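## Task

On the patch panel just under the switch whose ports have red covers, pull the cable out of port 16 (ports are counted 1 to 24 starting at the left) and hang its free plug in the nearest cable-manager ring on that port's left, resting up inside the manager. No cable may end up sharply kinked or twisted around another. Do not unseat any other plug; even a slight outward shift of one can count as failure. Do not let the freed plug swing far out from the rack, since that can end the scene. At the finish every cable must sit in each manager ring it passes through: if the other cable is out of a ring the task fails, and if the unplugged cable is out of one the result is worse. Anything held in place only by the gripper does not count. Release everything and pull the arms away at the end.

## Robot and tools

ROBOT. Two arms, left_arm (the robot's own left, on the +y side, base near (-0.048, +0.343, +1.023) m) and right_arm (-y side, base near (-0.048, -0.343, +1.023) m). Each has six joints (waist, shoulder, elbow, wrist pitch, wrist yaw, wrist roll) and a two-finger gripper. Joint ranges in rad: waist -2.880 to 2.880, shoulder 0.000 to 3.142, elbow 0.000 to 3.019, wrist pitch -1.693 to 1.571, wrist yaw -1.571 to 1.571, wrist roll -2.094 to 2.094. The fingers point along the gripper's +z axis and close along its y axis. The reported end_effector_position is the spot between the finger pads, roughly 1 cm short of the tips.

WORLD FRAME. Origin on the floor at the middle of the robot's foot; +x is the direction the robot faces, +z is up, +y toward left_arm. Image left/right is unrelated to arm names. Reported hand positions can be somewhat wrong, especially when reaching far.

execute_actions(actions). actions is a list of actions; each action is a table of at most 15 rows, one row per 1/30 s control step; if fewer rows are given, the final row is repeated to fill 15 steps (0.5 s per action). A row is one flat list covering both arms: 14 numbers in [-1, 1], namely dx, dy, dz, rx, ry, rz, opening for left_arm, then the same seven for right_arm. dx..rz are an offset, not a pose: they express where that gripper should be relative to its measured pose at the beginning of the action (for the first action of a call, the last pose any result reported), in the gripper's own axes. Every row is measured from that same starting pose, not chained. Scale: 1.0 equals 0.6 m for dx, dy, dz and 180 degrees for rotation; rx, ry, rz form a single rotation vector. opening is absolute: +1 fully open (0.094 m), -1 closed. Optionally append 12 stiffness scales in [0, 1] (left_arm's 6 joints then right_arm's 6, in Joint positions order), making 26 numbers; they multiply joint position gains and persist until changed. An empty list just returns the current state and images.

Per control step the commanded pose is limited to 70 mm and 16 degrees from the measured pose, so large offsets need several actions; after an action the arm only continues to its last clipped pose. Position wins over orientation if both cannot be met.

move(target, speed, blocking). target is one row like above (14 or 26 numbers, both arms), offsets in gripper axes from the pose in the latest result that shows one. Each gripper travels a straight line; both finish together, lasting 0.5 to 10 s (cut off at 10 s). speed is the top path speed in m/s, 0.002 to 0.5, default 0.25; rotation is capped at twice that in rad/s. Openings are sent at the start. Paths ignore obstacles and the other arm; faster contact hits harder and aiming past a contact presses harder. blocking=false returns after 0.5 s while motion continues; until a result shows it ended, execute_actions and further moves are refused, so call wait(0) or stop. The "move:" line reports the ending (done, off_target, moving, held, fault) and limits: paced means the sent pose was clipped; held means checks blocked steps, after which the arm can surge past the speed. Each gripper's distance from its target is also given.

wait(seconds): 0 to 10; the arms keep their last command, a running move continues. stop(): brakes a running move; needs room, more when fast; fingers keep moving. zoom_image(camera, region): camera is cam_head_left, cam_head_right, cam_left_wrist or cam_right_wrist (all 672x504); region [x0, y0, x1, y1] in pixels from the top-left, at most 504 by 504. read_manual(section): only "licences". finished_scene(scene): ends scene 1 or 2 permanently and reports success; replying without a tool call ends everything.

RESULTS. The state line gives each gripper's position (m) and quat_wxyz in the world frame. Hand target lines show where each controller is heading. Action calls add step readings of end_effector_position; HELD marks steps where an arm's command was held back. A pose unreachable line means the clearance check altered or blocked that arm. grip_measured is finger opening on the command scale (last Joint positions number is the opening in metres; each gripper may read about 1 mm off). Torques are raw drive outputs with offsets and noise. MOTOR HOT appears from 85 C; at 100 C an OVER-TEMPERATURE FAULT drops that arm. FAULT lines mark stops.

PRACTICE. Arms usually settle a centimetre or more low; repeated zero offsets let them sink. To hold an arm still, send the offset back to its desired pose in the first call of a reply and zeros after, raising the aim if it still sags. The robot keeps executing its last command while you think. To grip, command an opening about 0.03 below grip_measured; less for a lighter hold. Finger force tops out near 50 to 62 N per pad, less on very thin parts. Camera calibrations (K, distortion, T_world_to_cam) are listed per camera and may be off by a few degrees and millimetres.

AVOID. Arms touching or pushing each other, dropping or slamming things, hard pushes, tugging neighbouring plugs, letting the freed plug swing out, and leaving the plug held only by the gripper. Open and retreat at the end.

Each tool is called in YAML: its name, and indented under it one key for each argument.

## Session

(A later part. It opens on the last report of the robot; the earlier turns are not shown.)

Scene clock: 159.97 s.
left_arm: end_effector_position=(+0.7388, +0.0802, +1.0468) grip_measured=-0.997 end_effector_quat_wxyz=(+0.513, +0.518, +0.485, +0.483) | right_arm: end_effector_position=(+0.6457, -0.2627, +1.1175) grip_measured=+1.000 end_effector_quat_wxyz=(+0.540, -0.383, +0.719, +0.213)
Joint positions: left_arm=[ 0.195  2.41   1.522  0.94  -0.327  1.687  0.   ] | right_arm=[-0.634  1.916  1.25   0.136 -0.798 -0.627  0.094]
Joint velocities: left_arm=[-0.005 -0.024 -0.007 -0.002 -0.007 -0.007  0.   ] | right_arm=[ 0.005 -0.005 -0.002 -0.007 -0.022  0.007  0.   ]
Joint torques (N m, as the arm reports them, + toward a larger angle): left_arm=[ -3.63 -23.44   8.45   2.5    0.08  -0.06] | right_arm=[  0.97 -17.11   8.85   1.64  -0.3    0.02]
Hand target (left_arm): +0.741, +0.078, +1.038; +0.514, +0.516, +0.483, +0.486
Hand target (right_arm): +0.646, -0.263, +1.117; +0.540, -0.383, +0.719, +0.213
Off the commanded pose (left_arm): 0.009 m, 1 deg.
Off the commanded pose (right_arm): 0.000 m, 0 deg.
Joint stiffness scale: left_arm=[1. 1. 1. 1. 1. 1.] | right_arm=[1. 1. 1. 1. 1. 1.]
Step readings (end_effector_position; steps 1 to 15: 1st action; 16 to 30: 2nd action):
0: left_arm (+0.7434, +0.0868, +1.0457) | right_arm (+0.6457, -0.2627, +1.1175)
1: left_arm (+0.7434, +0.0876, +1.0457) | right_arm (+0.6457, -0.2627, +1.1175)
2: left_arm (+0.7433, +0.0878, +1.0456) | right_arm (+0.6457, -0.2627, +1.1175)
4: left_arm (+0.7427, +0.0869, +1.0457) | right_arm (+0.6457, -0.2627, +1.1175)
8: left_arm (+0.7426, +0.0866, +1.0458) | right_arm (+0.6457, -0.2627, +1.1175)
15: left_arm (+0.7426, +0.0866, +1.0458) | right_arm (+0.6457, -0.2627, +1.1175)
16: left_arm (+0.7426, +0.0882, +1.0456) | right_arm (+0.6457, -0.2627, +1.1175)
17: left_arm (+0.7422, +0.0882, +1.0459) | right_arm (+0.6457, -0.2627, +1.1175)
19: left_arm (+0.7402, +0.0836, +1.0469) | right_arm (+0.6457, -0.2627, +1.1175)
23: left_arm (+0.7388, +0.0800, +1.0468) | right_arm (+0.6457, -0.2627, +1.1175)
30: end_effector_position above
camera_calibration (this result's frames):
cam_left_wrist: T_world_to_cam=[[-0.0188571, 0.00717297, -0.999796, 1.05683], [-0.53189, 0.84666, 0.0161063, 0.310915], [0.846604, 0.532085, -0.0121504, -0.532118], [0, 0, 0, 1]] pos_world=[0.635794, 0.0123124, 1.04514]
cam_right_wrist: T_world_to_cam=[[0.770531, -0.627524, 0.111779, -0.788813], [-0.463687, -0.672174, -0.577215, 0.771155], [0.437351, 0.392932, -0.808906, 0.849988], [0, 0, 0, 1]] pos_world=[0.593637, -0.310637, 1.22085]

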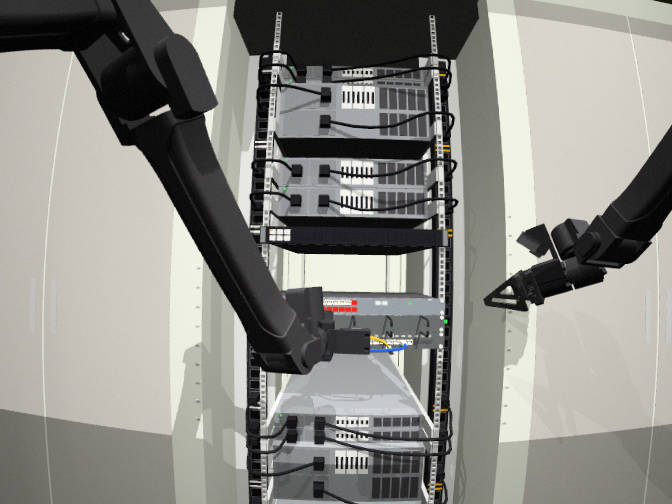

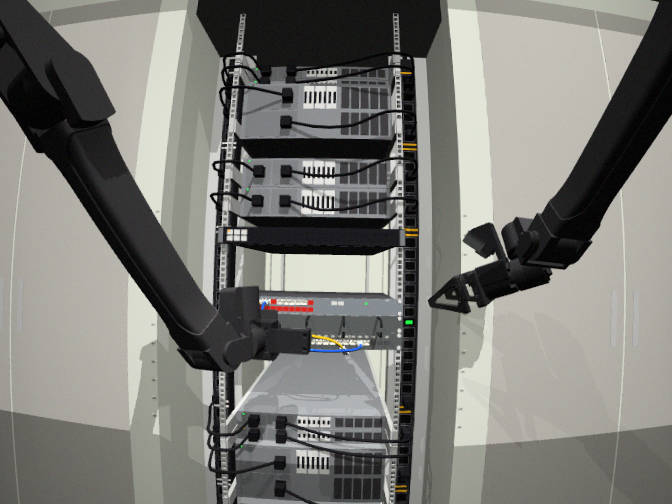

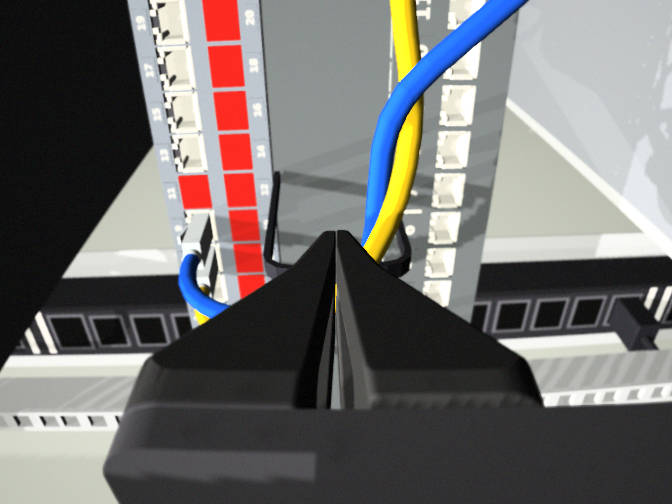

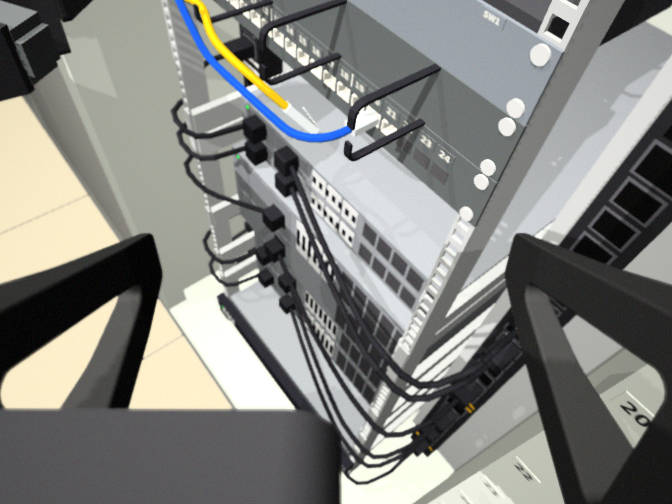

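execute_actions:
  actions:
    - [[0,0,-0.03,0,0,0,-1,0,0,0,0,0,0,1]]
    - [[0.06,0,-0.005,0,0.01,0,-1,0,0,0,0,0,0,1]]
    - [[0.02,0,0,0,0.005,0,-1,0,0,0,0,0,0,1]]

Scene clock: 161.80 s.
left_arm: end_effector_position=(+0.7217, +0.1143, +1.0311) grip_measured=-0.997 end_effector_quat_wxyz=(+0.495, +0.523, +0.496, +0.484) | right_arm: end_effector_position=(+0.6457, -0.2627, +1.1175) grip_measured=+1.000 end_effector_quat_wxyz=(+0.540, -0.383, +0.719, +0.213)
Joint positions: left_arm=[ 0.229  2.381  1.424  0.975 -0.323  1.687  0.   ] | right_arm=[-0.634  1.916  1.25   0.136 -0.798 -0.627  0.094]
Joint velocities: left_arm=[-0.005 -0.015  0.017 -0.017  0.081 -0.051 -0.001] | right_arm=[-0.005 -0.005 -0.007 -0.002  0.037 -0.051  0.   ]
Joint torques (N m, as the arm reports them, + toward a larger angle): left_arm=[ -2.38 -25.08   5.31   2.17   0.1   -0.1 ] | right_arm=[  0.87 -17.1    8.86   1.63  -0.3    0.03]
Hand target (left_arm): +0.722, +0.126, +1.031; +0.491, +0.520, +0.500, +0.488
Hand target (right_arm): +0.646, -0.263, +1.117; +0.540, -0.383, +0.719, +0.213
Off the commanded pose (left_arm): 0.012 m, 1 deg.
Off the commanded pose (right_arm): 0.000 m, 0 deg.
Joint stiffness scale: left_arm=[1. 1. 1. 1. 1. 1.] | right_arm=[1. 1. 1. 1. 1. 1.]
Step readings (end_effector_position; steps 1 to 15: 1st action; 16 to 30: 2nd action; 31 to 45: 3rd action):
0: left_arm (+0.7388, +0.0802, +1.0468) | right_arm (+0.6457, -0.2627, +1.1175)
1: left_arm (+0.7372, +0.0811, +1.0460) | right_arm (+0.6457, -0.2627, +1.1175)
2: left_arm (+0.7337, +0.0830, +1.0458) | right_arm (+0.6457, -0.2627, +1.1175)
4: left_arm (+0.7272, +0.0856, +1.0424) | right_arm (+0.6457, -0.2627, +1.1175)
8: left_arm (+0.7240, +0.0864, +1.0386) | right_arm (+0.6457, -0.2627, +1.1175)
15: left_arm (+0.7240, +0.0865, +1.0389) | right_arm (+0.6457, -0.2627, +1.1175)
16: left_arm (+0.7230, +0.0870, +1.0382) | right_arm (+0.6457, -0.2627, +1.1175)
17: left_arm (+0.7210, +0.0885, +1.0380) | right_arm (+0.6457, -0.2627, +1.1175)
19: left_arm (+0.7182, +0.0949, +1.0353) | right_arm (+0.6457, -0.2627, +1.1175)
23: left_arm (+0.7197, +0.1080, +1.0313) | right_arm (+0.6457, -0.2627, +1.1175)
30: left_arm (+0.7217, +0.1143, +1.0311) | right_arm (+0.6457, -0.2627, +1.1175)
31: left_arm (+0.7217, +0.1143, +1.0311) | right_arm (+0.6457, -0.2627, +1.1175)
32: left_arm (+0.7217, +0.1143, +1.0311) | right_arm (+0.6457, -0.2627, +1.1175)
34: left_arm (+0.7217, +0.1143, +1.0311) | right_arm (+0.6457, -0.2627, +1.1175)
38: left_arm (+0.7217, +0.1143, +1.0311) | right_arm (+0.6457, -0.2627, +1.1175)
45: end_effector_position above
camera_calibration (this result's frames):
cam_left_wrist: T_world_to_cam=[[-0.0519363, 0.0200249, -0.99845, 1.06149], [-0.553046, 0.83191, 0.0454526, 0.259928], [0.83153, 0.55455, -0.0321316, -0.507026], [0, 0, 0, 1]] pos_world=[0.620489, 0.043678, 1.03173]
cam_right_wrist: T_world_to_cam=[[0.770531, -0.627524, 0.111779, -0.788813], [-0.463687, -0.672174, -0.577215, 0.771155], [0.437351, 0.392932, -0.808906, 0.849988], [0, 0, 0, 1]] pos_world=[0.593637, -0.310637, 1.22085]

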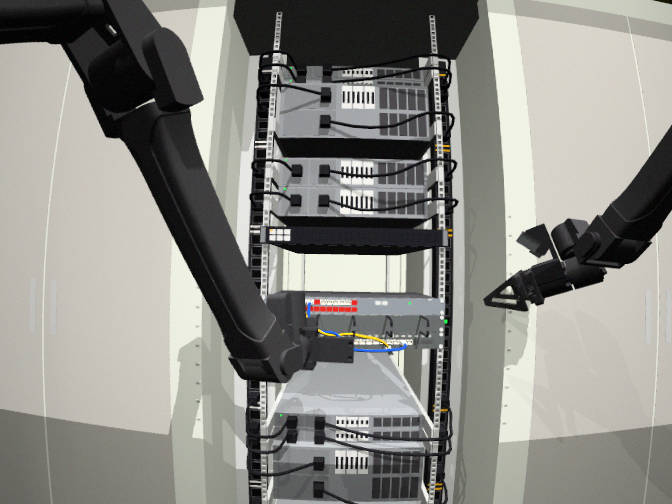

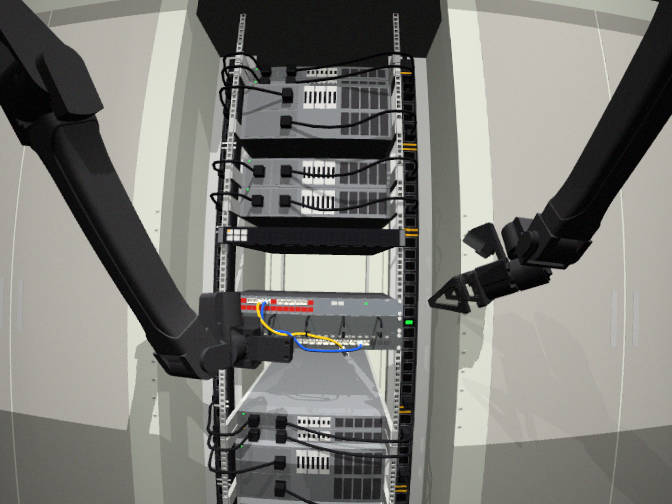

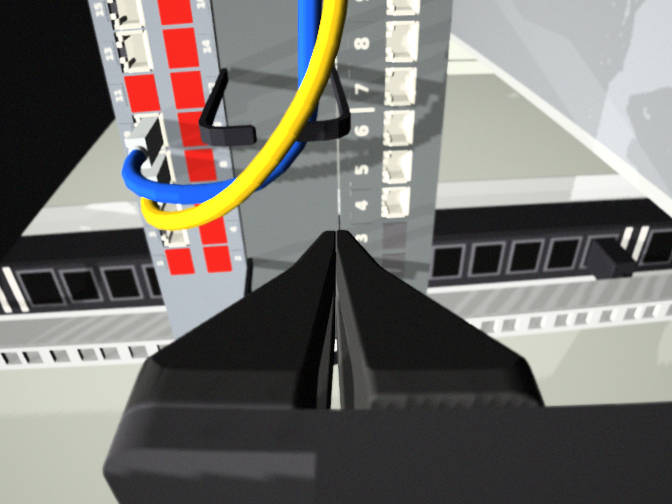

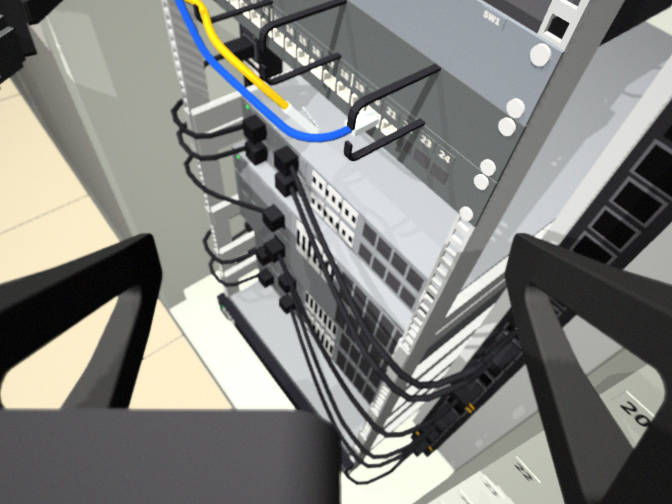

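execute_actions:
  actions:
    - [[-0.035,0.045,0.01,-0.008,0,0,-0.93,0,0,0,0,0,0,1]]
    - [[-0.005,0.01,0.03,0,0,0,-0.93,0,0,0,0,0,0,1]]

Scene clock: 163.03 s.
left_arm: end_effector_position=(+0.7262, +0.1007, +1.0381) grip_measured=-0.933 end_effector_quat_wxyz=(+0.487, +0.530, +0.500, +0.481) | right_arm: end_effector_position=(+0.6457, -0.2627, +1.1175) grip_measured=+1.000 end_effector_quat_wxyz=(+0.540, -0.383, +0.719, +0.213)
Joint positions: left_arm=[ 0.209  2.371  1.451  0.917 -0.347  1.687  0.003] | right_arm=[-0.634  1.916  1.25   0.136 -0.798 -0.627  0.094]
Joint velocities: left_arm=[-0.005  0.005 -0.007  0.002 -0.066  0.037  0.001] | right_arm=[-0.005  0.015  0.012 -0.002  0.022  0.051  0.   ]
Joint torques (N m, as the arm reports them, + toward a larger angle): left_arm=[ -3.4  -23.71   9.51   1.55   0.25  -0.1 ] | right_arm=[  0.87 -17.14   8.87   1.62  -0.3    0.03]
Hand target (left_arm): +0.736, +0.100, +1.040; +0.490, +0.525, +0.499, +0.484
Hand target (right_arm): +0.646, -0.263, +1.117; +0.540, -0.383, +0.719, +0.213
Off the commanded pose (left_arm): 0.011 m, 1 deg.
Off the commanded pose (right_arm): 0.000 m, 0 deg.
Joint stiffness scale: left_arm=[1. 1. 1. 1. 1. 1.] | right_arm=[1. 1. 1. 1. 1. 1.]
Step readings (end_effector_position; steps 1 to 15: 1st action; 16 to 30: 2nd action):
0: left_arm (+0.7217, +0.1143, +1.0311) | right_arm (+0.6457, -0.2627, +1.1175)
1: left_arm (+0.7215, +0.1154, +1.0304) | right_arm (+0.6457, -0.2627, +1.1175)
2: left_arm (+0.7215, +0.1162, +1.0298) | right_arm (+0.6457, -0.2627, +1.1175)
4: left_arm (+0.7210, +0.1146, +1.0302) | right_arm (+0.6457, -0.2627, +1.1175)
8: left_arm (+0.7195, +0.1081, +1.0333) | right_arm (+0.6457, -0.2627, +1.1175)
15: left_arm (+0.7184, +0.1038, +1.0350) | right_arm (+0.6457, -0.2627, +1.1175)
16: left_arm (+0.7189, +0.1034, +1.0343) | right_arm (+0.6457, -0.2627, +1.1175)
17: left_arm (+0.7203, +0.1027, +1.0337) | right_arm (+0.6457, -0.2627, +1.1175)
19: left_arm (+0.7226, +0.1017, +1.0343) | right_arm (+0.6457, -0.2627, +1.1175)
23: left_arm (+0.7260, +0.1008, +1.0382) | right_arm (+0.6457, -0.2627, +1.1175)
30: end_effector_position above
camera_calibration (this result's frames):
cam_left_wrist: T_world_to_cam=[[-0.0729563, 0.0278852, -0.996945, 1.08191], [-0.55368, 0.830286, 0.0637419, 0.254994], [0.829528, 0.556639, -0.0451351, -0.488255], [0, 0, 0, 1]] pos_world=[0.625138, 0.0298942, 1.04032]
cam_right_wrist: T_world_to_cam=[[0.770531, -0.627524, 0.111779, -0.788813], [-0.463687, -0.672174, -0.577215, 0.771155], [0.437351, 0.392932, -0.808906, 0.849988], [0, 0, 0, 1]] pos_world=[0.593637, -0.310637, 1.22085]

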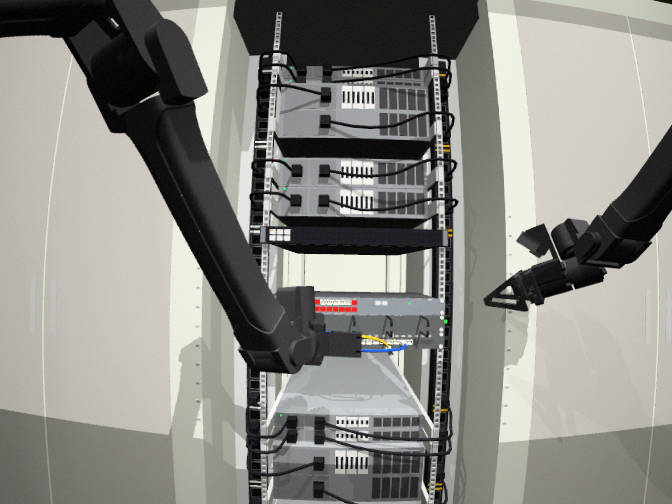

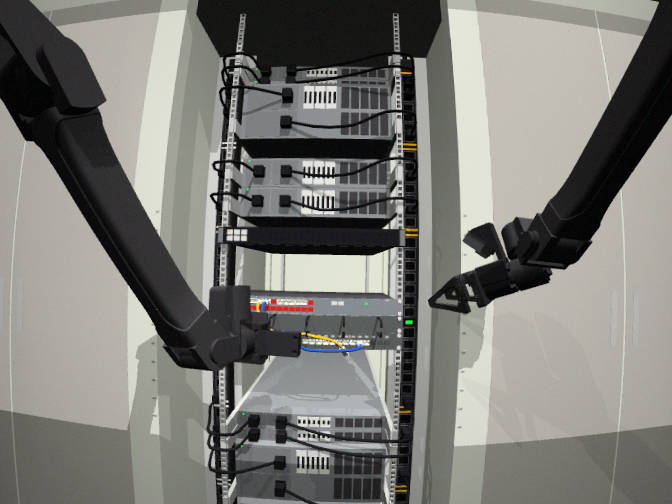

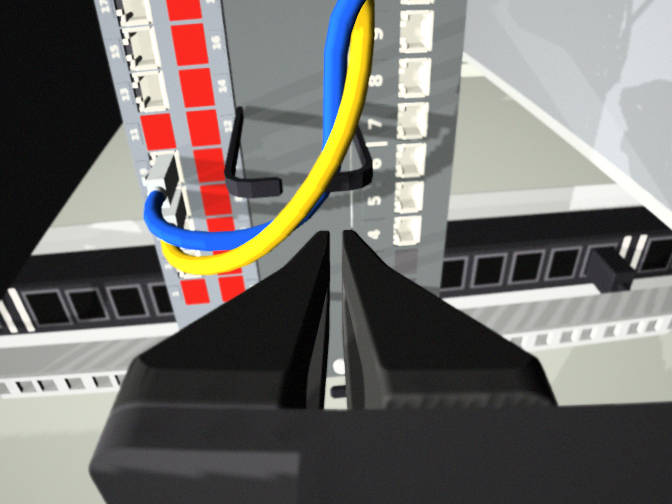

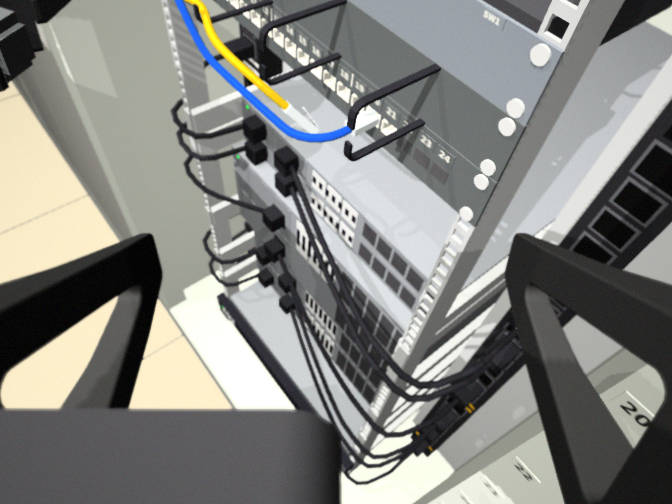

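execute_actions:
  actions:
    - [[0,0.04,0.015,-0.015,0,0,-0.93,0,0,0,0,0,0,1]]
    - [[0.005,0.005,0.04,-0.005,0,0,-0.93,0,0,0,0,0,0,1]]

Scene clock: 164.27 s.
left_arm: end_effector_position=(+0.7374, +0.0936, +1.0464) grip_measured=-0.933 end_effector_quat_wxyz=(+0.496, +0.531, +0.491, +0.480) | right_arm: end_effector_position=(+0.6457, -0.2627, +1.1175) grip_measured=+1.000 end_effector_quat_wxyz=(+0.540, -0.383, +0.719, +0.213)
Joint positions: left_arm=[ 0.209  2.379  1.492  0.898 -0.326  1.693  0.003] | right_arm=[-0.634  1.916  1.25   0.136 -0.798 -0.627  0.094]
Joint velocities: left_arm=[ 0.005 -0.015 -0.002  0.002 -0.022 -0.007  0.001] | right_arm=[ 0.005 -0.005 -0.002  0.007  0.007 -0.051  0.   ]
Joint torques (N m, as the arm reports them, + toward a larger angle): left_arm=[ -2.41 -23.34   9.95   1.47   0.29  -0.06] | right_arm=[  0.9  -17.12   8.86   1.62  -0.29   0.03]
Hand target (left_arm): +0.749, +0.102, +1.040; +0.491, +0.529, +0.493, +0.486
Hand target (right_arm): +0.646, -0.263, +1.117; +0.540, -0.383, +0.719, +0.213
Off the commanded pose (left_arm): 0.017 m, 1 deg.
Off the commanded pose (right_arm): 0.000 m, 0 deg.
Joint stiffness scale: left_arm=[1. 1. 1. 1. 1. 1.] | right_arm=[1. 1. 1. 1. 1. 1.]
Step readings (end_effector_position; steps 1 to 15: 1st action; 16 to 30: 2nd action):
0: left_arm (+0.7262, +0.1007, +1.0381) | right_arm (+0.6457, -0.2627, +1.1175)
1: left_arm (+0.7262, +0.1003, +1.0381) | right_arm (+0.6457, -0.2627, +1.1175)
2: left_arm (+0.7262, +0.1001, +1.0381) | right_arm (+0.6457, -0.2627, +1.1175)
4: left_arm (+0.7262, +0.0999, +1.0382) | right_arm (+0.6457, -0.2627, +1.1175)
8: left_arm (+0.7262, +0.0999, +1.0382) | right_arm (+0.6457, -0.2627, +1.1175)
15: left_arm (+0.7262, +0.0999, +1.0382) | right_arm (+0.6457, -0.2627, +1.1175)
16: left_arm (+0.7270, +0.0984, +1.0387) | right_arm (+0.6457, -0.2627, +1.1175)
17: left_arm (+0.7289, +0.0967, +1.0388) | right_arm (+0.6457, -0.2627, +1.1175)
19: left_arm (+0.7334, +0.0946, +1.0417) | right_arm (+0.6457, -0.2627, +1.1175)
23: left_arm (+0.7374, +0.0936, +1.0467) | right_arm (+0.6457, -0.2627, +1.1175)
30: end_effector_position above
camera_calibration (this result's frames):
cam_left_wrist: T_world_to_cam=[[-0.0574927, 0.0289997, -0.997925, 1.08076], [-0.53812, 0.841043, 0.0554431, 0.262767], [0.840905, 0.540191, -0.0327485, -0.512987], [0, 0, 0, 1]] pos_world=[0.63491, 0.0247707, 1.04715]
cam_right_wrist: T_world_to_cam=[[0.770531, -0.627524, 0.111779, -0.788813], [-0.463687, -0.672174, -0.577215, 0.771155], [0.437351, 0.392932, -0.808906, 0.849988], [0, 0, 0, 1]] pos_world=[0.593637, -0.310637, 1.22085]

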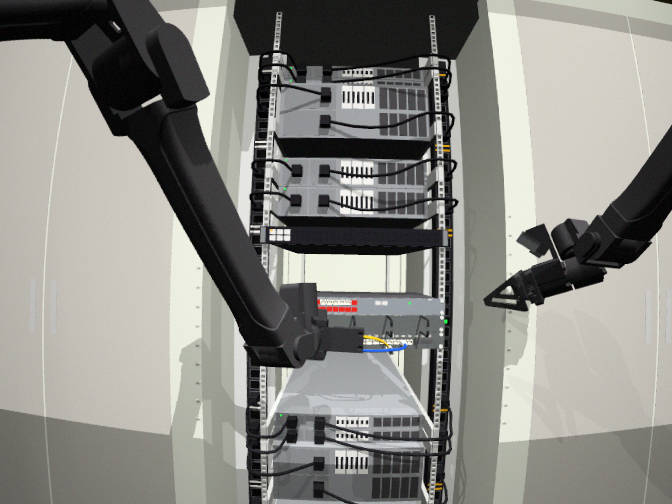

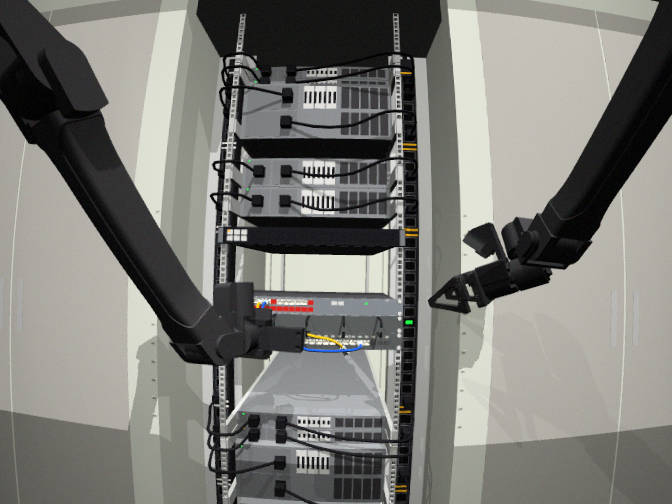

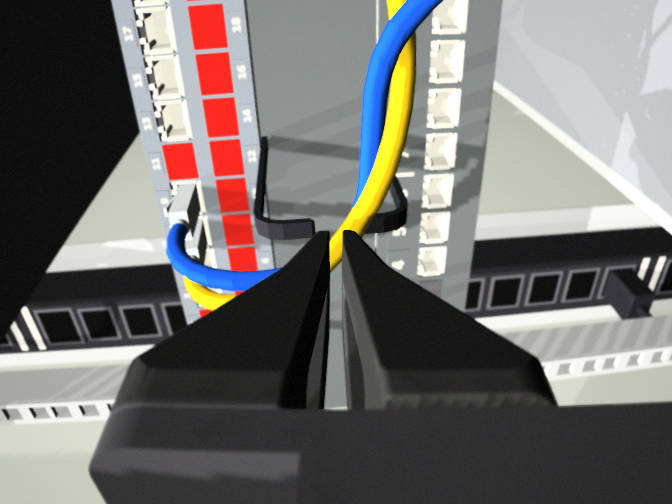

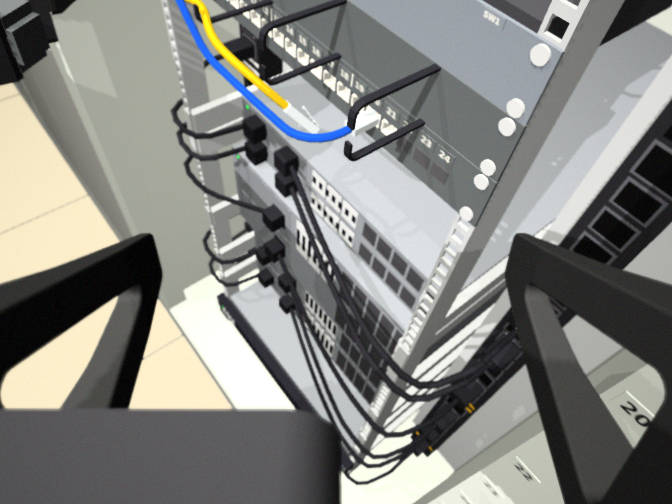

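execute_actions:
  actions:
    - [[0.035,-0.003,0.04,-0.005,0.005,0,-0.95,0,0,0,0,0,0,1]]
    - [[0.025,-0.003,0.045,-0.005,0.005,0,-0.95,0,0,0,0,0,0,1]]

Scene clock: 165.70 s.
left_arm: end_effector_position=(+0.7405, +0.0925, +1.0471) grip_measured=-0.947 end_effector_quat_wxyz=(+0.503, +0.534, +0.485, +0.476) | right_arm: end_effector_position=(+0.6457, -0.2627, +1.1175) grip_measured=+1.000 end_effector_quat_wxyz=(+0.540, -0.383, +0.719, +0.213)
Joint positions: left_arm=[ 0.215  2.383  1.501  0.897 -0.298  1.693  0.002] | right_arm=[-0.634  1.916  1.25   0.136 -0.798 -0.627  0.094]
Joint velocities: left_arm=[-0.005 -0.015  0.012 -0.002 -0.095  0.007  0.   ] | right_arm=[-0.005 -0.005  0.012  0.002 -0.051 -0.095  0.   ]
Joint torques (N m, as the arm reports them, + toward a larger angle): left_arm=[ -0.92 -22.32  12.83   1.15   0.66  -0.04] | right_arm=[  0.93 -17.09   8.87   1.63  -0.29   0.03]
Hand target (left_arm): +0.764, +0.108, +1.044; +0.502, +0.527, +0.486, +0.485
Hand target (right_arm): +0.646, -0.263, +1.117; +0.540, -0.383, +0.719, +0.213
Off the commanded pose (left_arm): 0.031 m, 1 deg.
Off the commanded pose (right_arm): 0.000 m, 0 deg.
Joint stiffness scale: left_arm=[1. 1. 1. 1. 1. 1.] | right_arm=[1. 1. 1. 1. 1. 1.]
Step readings (end_effector_position; steps 1 to 15: 1st action; 16 to 30: 2nd action):
0: left_arm (+0.7374, +0.0936, +1.0464) | right_arm (+0.6457, -0.2627, +1.1175)
1: left_arm (+0.7380, +0.0927, +1.0472) | right_arm (+0.6457, -0.2627, +1.1175)
2: left_arm (+0.7388, +0.0920, +1.0473) | right_arm (+0.6457, -0.2627, +1.1175)
4: left_arm (+0.7400, +0.0932, +1.0470) | right_arm (+0.6457, -0.2627, +1.1175)
8: left_arm (+0.7399, +0.0931, +1.0467) | right_arm (+0.6457, -0.2627, +1.1175)
15: left_arm (+0.7399, +0.0931, +1.0467) | right_arm (+0.6457, -0.2627, +1.1175)
16: left_arm (+0.7403, +0.0924, +1.0471) | right_arm (+0.6457, -0.2627, +1.1175)
17: left_arm (+0.7405, +0.0925, +1.0471) | right_arm (+0.6457, -0.2627, +1.1175)
19: left_arm (+0.7405, +0.0925, +1.0471) | right_arm (+0.6457, -0.2627, +1.1175)
23: left_arm (+0.7405, +0.0925, +1.0471) | right_arm (+0.6457, -0.2627, +1.1175)
30: end_effector_position above
camera_calibration (this result's frames):
cam_left_wrist: T_world_to_cam=[[-0.0511311, 0.0277432, -0.998307, 1.07749], [-0.519829, 0.852787, 0.0503236, 0.256072], [0.852739, 0.521521, -0.0291822, -0.525834], [0, 0, 0, 1]] pos_world=[0.636606, 0.0259657, 1.04744]
cam_right_wrist: T_world_to_cam=[[0.770531, -0.627524, 0.111779, -0.788813], [-0.463687, -0.672174, -0.577215, 0.771155], [0.437351, 0.392932, -0.808906, 0.849988], [0, 0, 0, 1]] pos_world=[0.593637, -0.310637, 1.22085]

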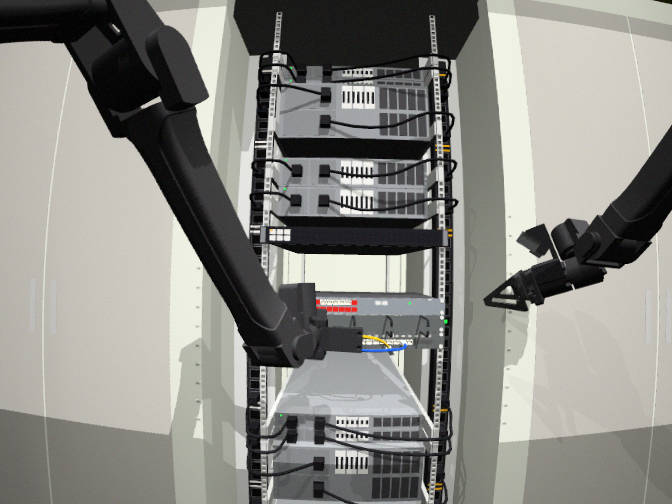

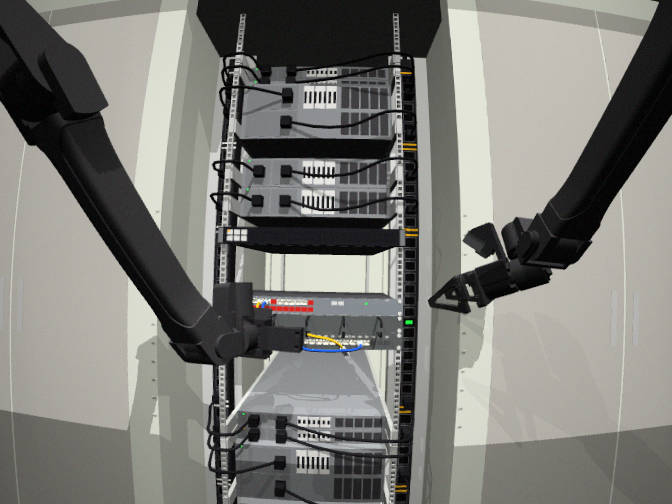

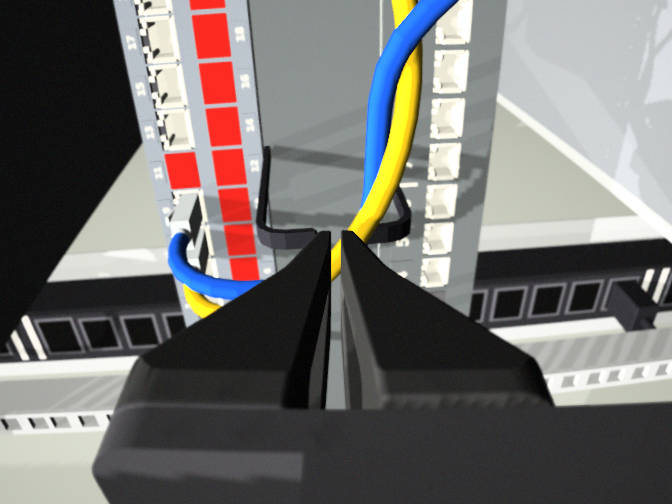

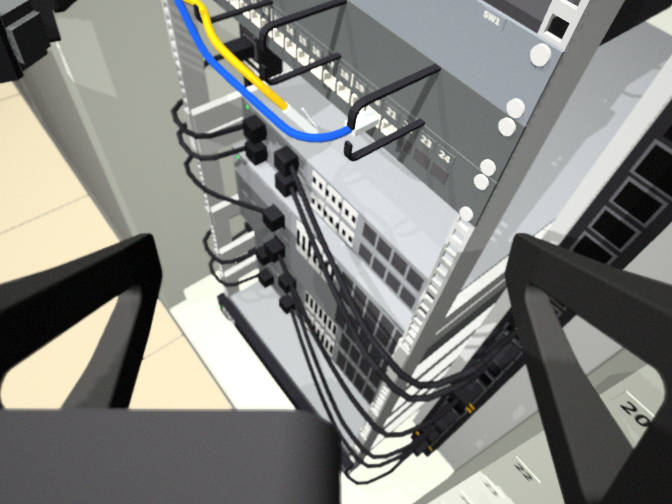

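Blocked by the upper lip. Shift left, then push.

execute_actions:
  actions:
    - [[0.045,0.01,-0.005,0,0,0,-0.93,0,0,0,0,0,0,1]]
    - [[0.03,0.005,0.04,-0.005,0.005,0,-0.93,0,0,0,0,0,0,1]]

Scene clock: 167.10 s.
left_arm: end_effector_position=(+0.7413, +0.1085, +1.0487) grip_measured=-0.933 end_effector_quat_wxyz=(+0.505, +0.544, +0.480, +0.468) | right_arm: end_effector_position=(+0.6457, -0.2627, +1.1175) grip_measured=+1.000 end_effector_quat_wxyz=(+0.540, -0.383, +0.719, +0.213)
Joint positions: left_arm=[ 0.243  2.36   1.474  0.887 -0.246  1.693  0.003] | right_arm=[-0.634  1.916  1.25   0.136 -0.798 -0.627  0.094]
Joint velocities: left_arm=[ 0.005 -0.015 -0.012  0.007  0.022 -0.022  0.   ] | right_arm=[ 0.005 -0.015 -0.027  0.002 -0.007  0.022  0.   ]
Joint torques (N m, as the arm reports them, + toward a larger angle): left_arm=[ -1.03 -23.22  11.44   1.55   0.23  -0.05] | right_arm=[  0.9  -17.08   8.87   1.62  -0.29   0.03]
Hand target (left_arm): +0.761, +0.125, +1.051; +0.503, +0.532, +0.483, +0.480
Hand target (right_arm): +0.646, -0.263, +1.117; +0.540, -0.383, +0.719, +0.213
Off the commanded pose (left_arm): 0.028 m, 2 deg.
Off the commanded pose (right_arm): 0.000 m, 0 deg.
Joint stiffness scale: left_arm=[1. 1. 1. 1. 1. 1.] | right_arm=[1. 1. 1. 1. 1. 1.]
Step readings (end_effector_position; steps 1 to 15: 1st action; 16 to 30: 2nd action):
0: left_arm (+0.7405, +0.0925, +1.0471) | right_arm (+0.6457, -0.2627, +1.1175)
1: left_arm (+0.7389, +0.0919, +1.0465) | right_arm (+0.6457, -0.2627, +1.1175)
2: left_arm (+0.7366, +0.0919, +1.0465) | right_arm (+0.6457, -0.2627, +1.1175)
4: left_arm (+0.7343, +0.0954, +1.0463) | right_arm (+0.6457, -0.2627, +1.1175)
8: left_arm (+0.7367, +0.1042, +1.0481) | right_arm (+0.6457, -0.2627, +1.1175)
15: left_arm (+0.7383, +0.1086, +1.0491) | right_arm (+0.6457, -0.2627, +1.1175)
16: left_arm (+0.7389, +0.1079, +1.0495) | right_arm (+0.6457, -0.2627, +1.1175)
17: left_arm (+0.7401, +0.1076, +1.0494) | right_arm (+0.6457, -0.2627, +1.1175)
19: left_arm (+0.7413, +0.1084, +1.0488) | right_arm (+0.6457, -0.2627, +1.1175)
23: left_arm (+0.7413, +0.1085, +1.0487) | right_arm (+0.6457, -0.2627, +1.1175)
30: end_effector_position above
camera_calibration (this result's frames):
cam_left_wrist: T_world_to_cam=[[-0.0608984, 0.0328128, -0.997604, 1.08463], [-0.498428, 0.86493, 0.0588753, 0.216592], [0.86479, 0.500819, -0.036318, -0.534009], [0, 0, 0, 1]] pos_world=[0.635812, 0.0445153, 1.04988]
cam_right_wrist: T_world_to_cam=[[0.770531, -0.627524, 0.111779, -0.788813], [-0.463687, -0.672174, -0.577215, 0.771155], [0.437351, 0.392932, -0.808906, 0.849988], [0, 0, 0, 1]] pos_world=[0.593637, -0.310637, 1.22085]

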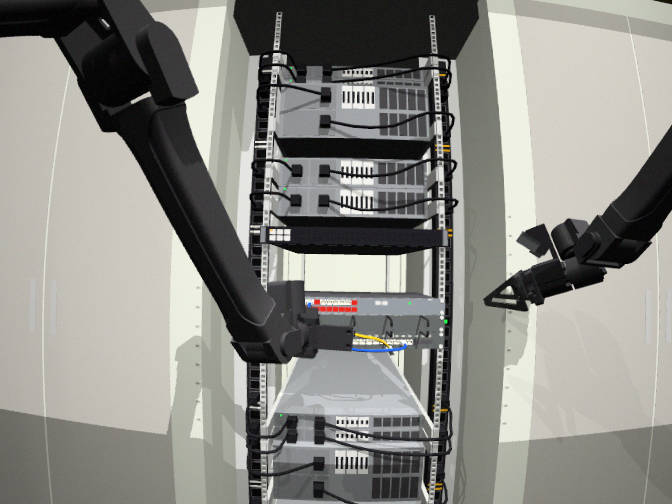

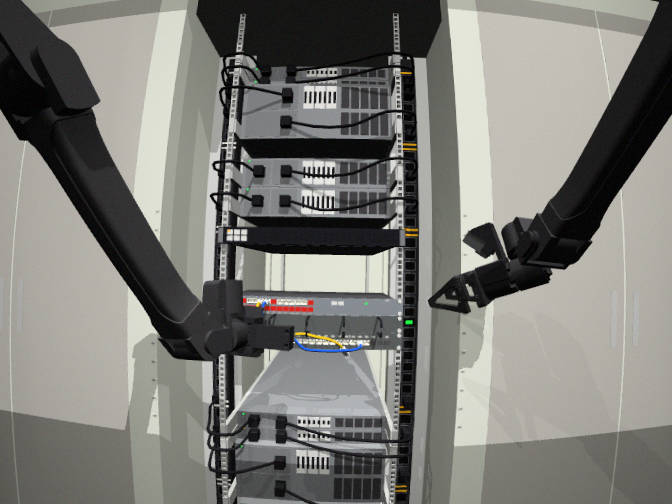

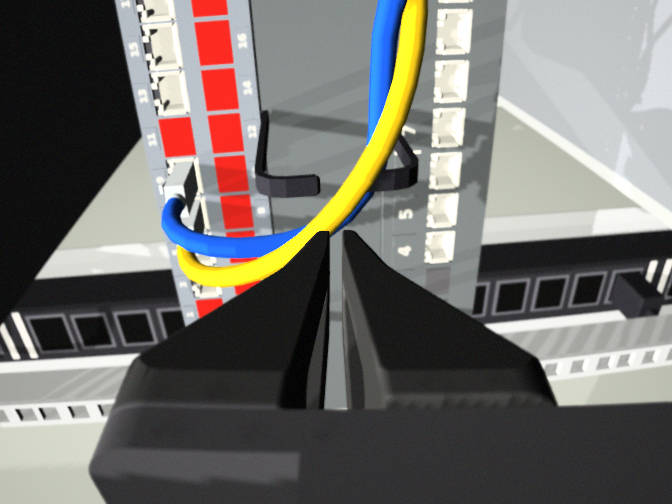

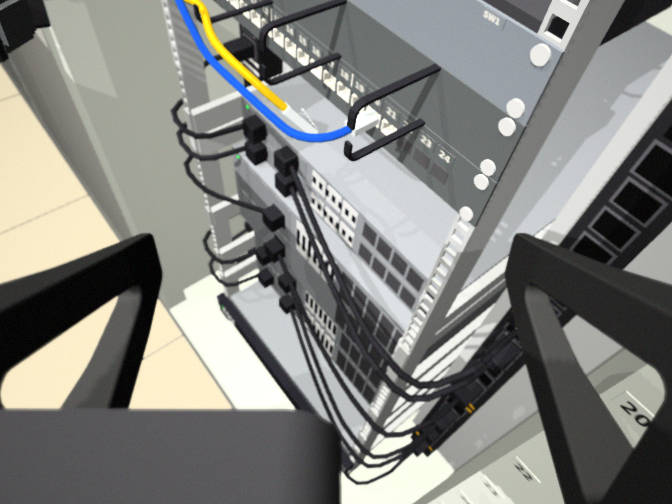

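execute_actions:
  actions:
    - [[-0.005,0.01,0.05,-0.005,0.005,0,-0.93,0,0,0,0,0,0,1]]
    - [[0.015,0.0,0.05,-0.005,0.005,0,-0.93,0,0,0,0,0,0,1]]

Scene clock: 168.40 s.
left_arm: end_effector_position=(+0.7470, +0.1097, +1.0473) grip_measured=-0.932 end_effector_quat_wxyz=(+0.497, +0.543, +0.486, +0.470) | right_arm: end_effector_position=(+0.6457, -0.2627, +1.1175) grip_measured=+1.000 end_effector_quat_wxyz=(+0.540, -0.383, +0.719, +0.213)
Joint positions: left_arm=[ 0.243  2.367  1.495  0.862 -0.265  1.693  0.003] | right_arm=[-0.634  1.916  1.25   0.136 -0.798 -0.627  0.094]
Joint velocities: left_arm=[-0.015  0.005 -0.002  0.002 -0.007  0.007  0.   ] | right_arm=[ 0.005 -0.005  0.007 -0.007  0.022  0.022  0.   ]
Joint torques (N m, as the arm reports them, + toward a larger angle): left_arm=[ -1.78 -21.62  14.35   0.84   0.52  -0.07] | right_arm=[  0.9  -17.08   8.84   1.62  -0.29   0.03]
Hand target (left_arm): +0.773, +0.118, +1.047; +0.498, +0.535, +0.486, +0.479
Hand target (right_arm): +0.646, -0.263, +1.117; +0.540, -0.383, +0.719, +0.213
Off the commanded pose (left_arm): 0.031 m, 1 deg.
Off the commanded pose (right_arm): 0.000 m, 0 deg.
Joint stiffness scale: left_arm=[1. 1. 1. 1. 1. 1.] | right_arm=[1. 1. 1. 1. 1. 1.]
Step readings (end_effector_position; steps 1 to 15: 1st action; 16 to 30: 2nd action):
0: left_arm (+0.7413, +0.1085, +1.0487) | right_arm (+0.6457, -0.2627, +1.1175)
1: left_arm (+0.7426, +0.1089, +1.0486) | right_arm (+0.6457, -0.2627, +1.1175)
2: left_arm (+0.7448, +0.1091, +1.0484) | right_arm (+0.6457, -0.2627, +1.1175)
4: left_arm (+0.7465, +0.1096, +1.0478) | right_arm (+0.6457, -0.2627, +1.1175)
8: left_arm (+0.7465, +0.1097, +1.0476) | right_arm (+0.6457, -0.2627, +1.1175)
15: left_arm (+0.7465, +0.1097, +1.0476) | right_arm (+0.6457, -0.2627, +1.1175)
16: left_arm (+0.7465, +0.1097, +1.0474) | right_arm (+0.6457, -0.2627, +1.1175)
17: left_arm (+0.7467, +0.1097, +1.0475) | right_arm (+0.6457, -0.2627, +1.1175)
19: left_arm (+0.7470, +0.1097, +1.0473) | right_arm (+0.6457, -0.2627, +1.1175)
23: left_arm (+0.7470, +0.1097, +1.0473) | right_arm (+0.6457, -0.2627, +1.1175)
30: end_effector_position above
camera_calibration (this result's frames):
cam_left_wrist: T_world_to_cam=[[-0.0728206, 0.0363121, -0.996684, 1.09112], [-0.512724, 0.855805, 0.0686405, 0.21995], [0.85546, 0.516022, -0.0437022, -0.526481], [0, 0, 0, 1]] pos_world=[0.642613, 0.0438207, 1.0494]
cam_right_wrist: T_world_to_cam=[[0.770531, -0.627524, 0.111779, -0.788813], [-0.463687, -0.672174, -0.577215, 0.771155], [0.437351, 0.392932, -0.808906, 0.849988], [0, 0, 0, 1]] pos_world=[0.593637, -0.310637, 1.22085]

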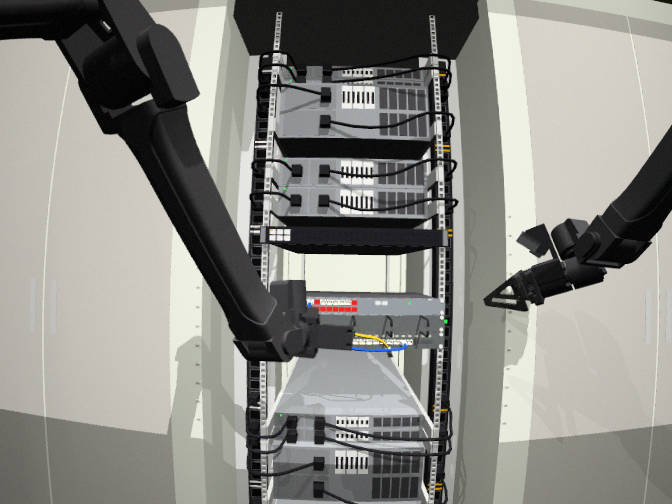

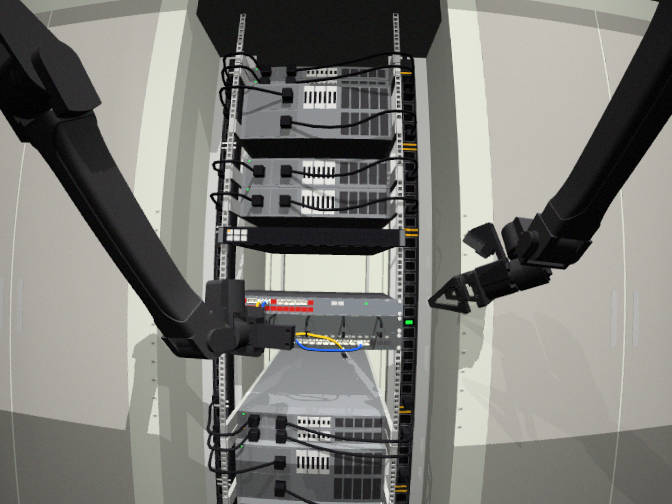

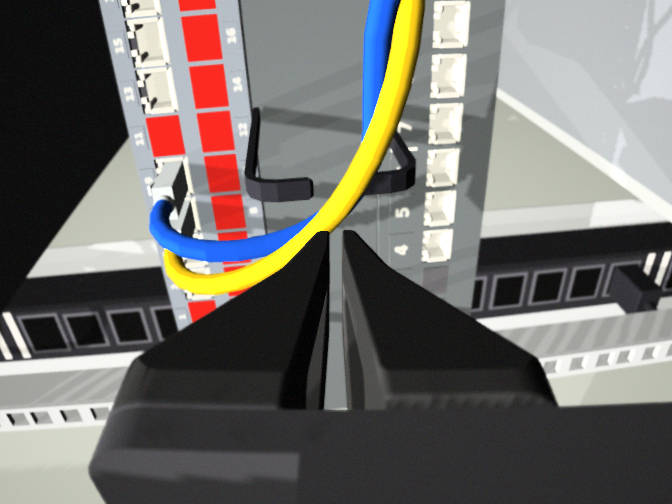

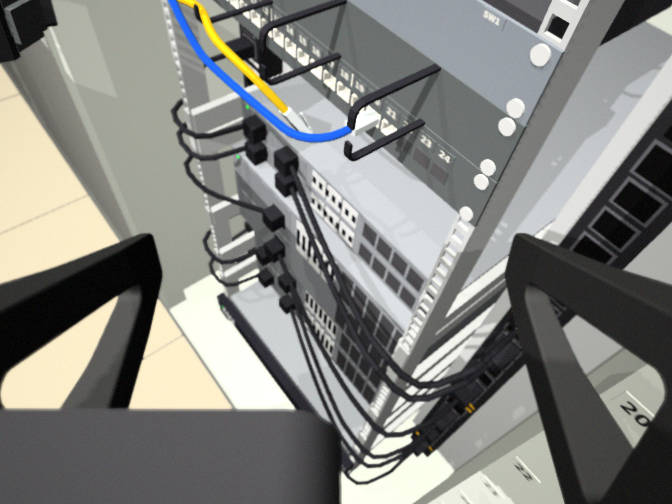

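execute_actions:
  actions:
    - [[-0.01,0.0,0.08,-0.01,0,0,-0.93,0,0,0,0,0,0,1]]
    - [[0.0,0.0,0.06,-0.005,0,0,-0.93,0,0,0,0,0,0,1]]

Scene clock: 169.80 s.
left_arm: end_effector_position=(+0.8017, +0.1195, +1.0232) grip_measured=-0.932 end_effector_quat_wxyz=(+0.488, +0.540, +0.495, +0.475) | right_arm: end_effector_position=(+0.6457, -0.2627, +1.1175) grip_measured=+1.000 end_effector_quat_wxyz=(+0.540, -0.383, +0.719, +0.213)
Joint positions: left_arm=[ 0.28   2.494  1.714  0.765 -0.255  1.693  0.003] | right_arm=[-0.634  1.916  1.25   0.136 -0.798 -0.627  0.094]
Joint velocities: left_arm=[-0.015  0.005 -0.012  0.007  0.007  0.037 -0.   ] | right_arm=[-0.005 -0.015 -0.012  0.002  0.007  0.037  0.   ]
Joint torques (N m, as the arm reports them, + toward a larger angle): left_arm=[ -4.29 -25.54  12.24   1.44   0.51  -0.06] | right_arm=[  0.92 -17.1    8.87   1.64  -0.29   0.03]
Hand target (left_arm): +0.813, +0.110, +1.031; +0.498, +0.536, +0.486, +0.478
Hand target (right_arm): +0.646, -0.263, +1.117; +0.540, -0.383, +0.719, +0.213
Off the commanded pose (left_arm): 0.019 m, 2 deg.
Off the commanded pose (right_arm): 0.000 m, 0 deg.
Joint stiffness scale: left_arm=[1. 1. 1. 1. 1. 1.] | right_arm=[1. 1. 1. 1. 1. 1.]
Step readings (end_effector_position; steps 1 to 15: 1st action; 16 to 30: 2nd action):
0: left_arm (+0.7470, +0.1097, +1.0473) | right_arm (+0.6457, -0.2627, +1.1175)
1: left_arm (+0.7486, +0.1092, +1.0474) | right_arm (+0.6457, -0.2627, +1.1175)
2: left_arm (+0.7520, +0.1079, +1.0472) | right_arm (+0.6457, -0.2627, +1.1175)
4: left_arm (+0.7617, +0.1047, +1.0445) | right_arm (+0.6457, -0.2627, +1.1175)
8: left_arm (+0.7751, +0.1096, +1.0350) | right_arm (+0.6457, -0.2627, +1.1175)
15: left_arm (+0.7792, +0.1110, +1.0331) | right_arm (+0.6457, -0.2627, +1.1175)
16: left_arm (+0.7810, +0.1118, +1.0328) | right_arm (+0.6457, -0.2627, +1.1175)
17: left_arm (+0.7846, +0.1130, +1.0318) | right_arm (+0.6457, -0.2627, +1.1175)
19: left_arm (+0.7934, +0.1162, +1.0291) | right_arm (+0.6457, -0.2627, +1.1175)
23: left_arm (+0.8015, +0.1193, +1.0240) | right_arm (+0.6457, -0.2627, +1.1175)
30: end_effector_position above
camera_calibration (this result's frames):
cam_left_wrist: T_world_to_cam=[[-0.0813031, 0.0375359, -0.995982, 1.07667], [-0.534223, 0.84198, 0.0753411, 0.253277], [0.841425, 0.538202, -0.048403, -0.566066], [0, 0, 0, 1]] pos_world=[0.699144, 0.0509898, 1.02586]
cam_right_wrist: T_world_to_cam=[[0.770531, -0.627524, 0.111779, -0.788813], [-0.463687, -0.672174, -0.577215, 0.771155], [0.437351, 0.392932, -0.808906, 0.849988], [0, 0, 0, 1]] pos_world=[0.593637, -0.310637, 1.22085]

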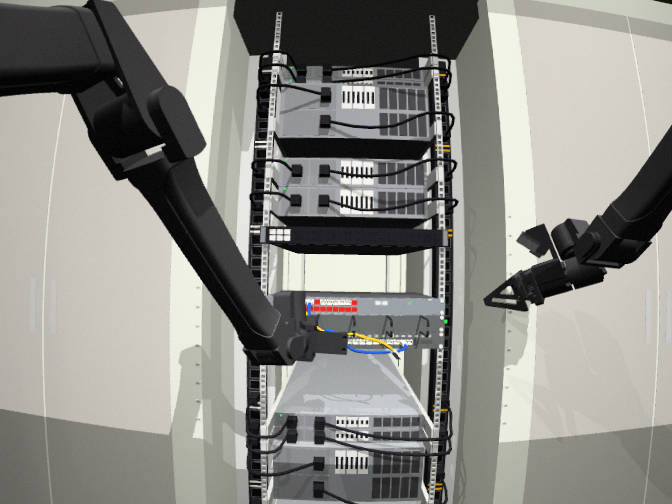

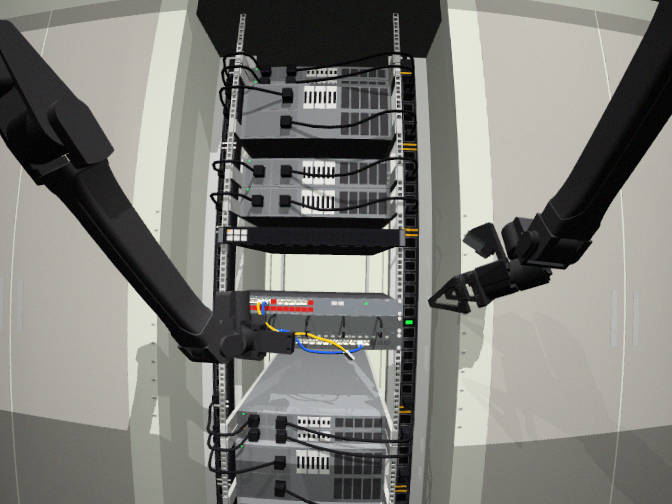

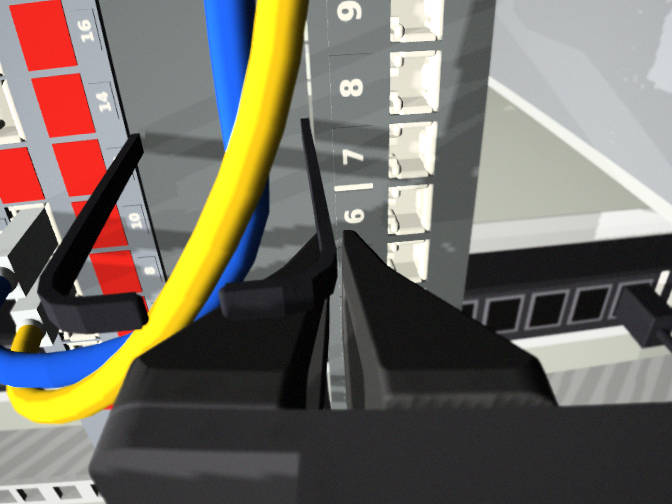

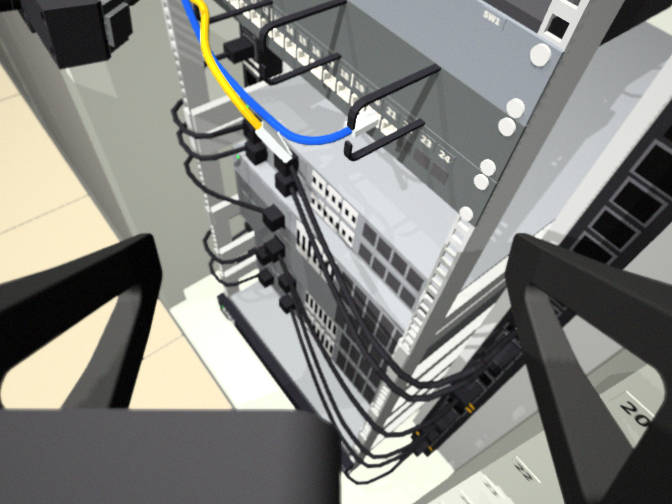

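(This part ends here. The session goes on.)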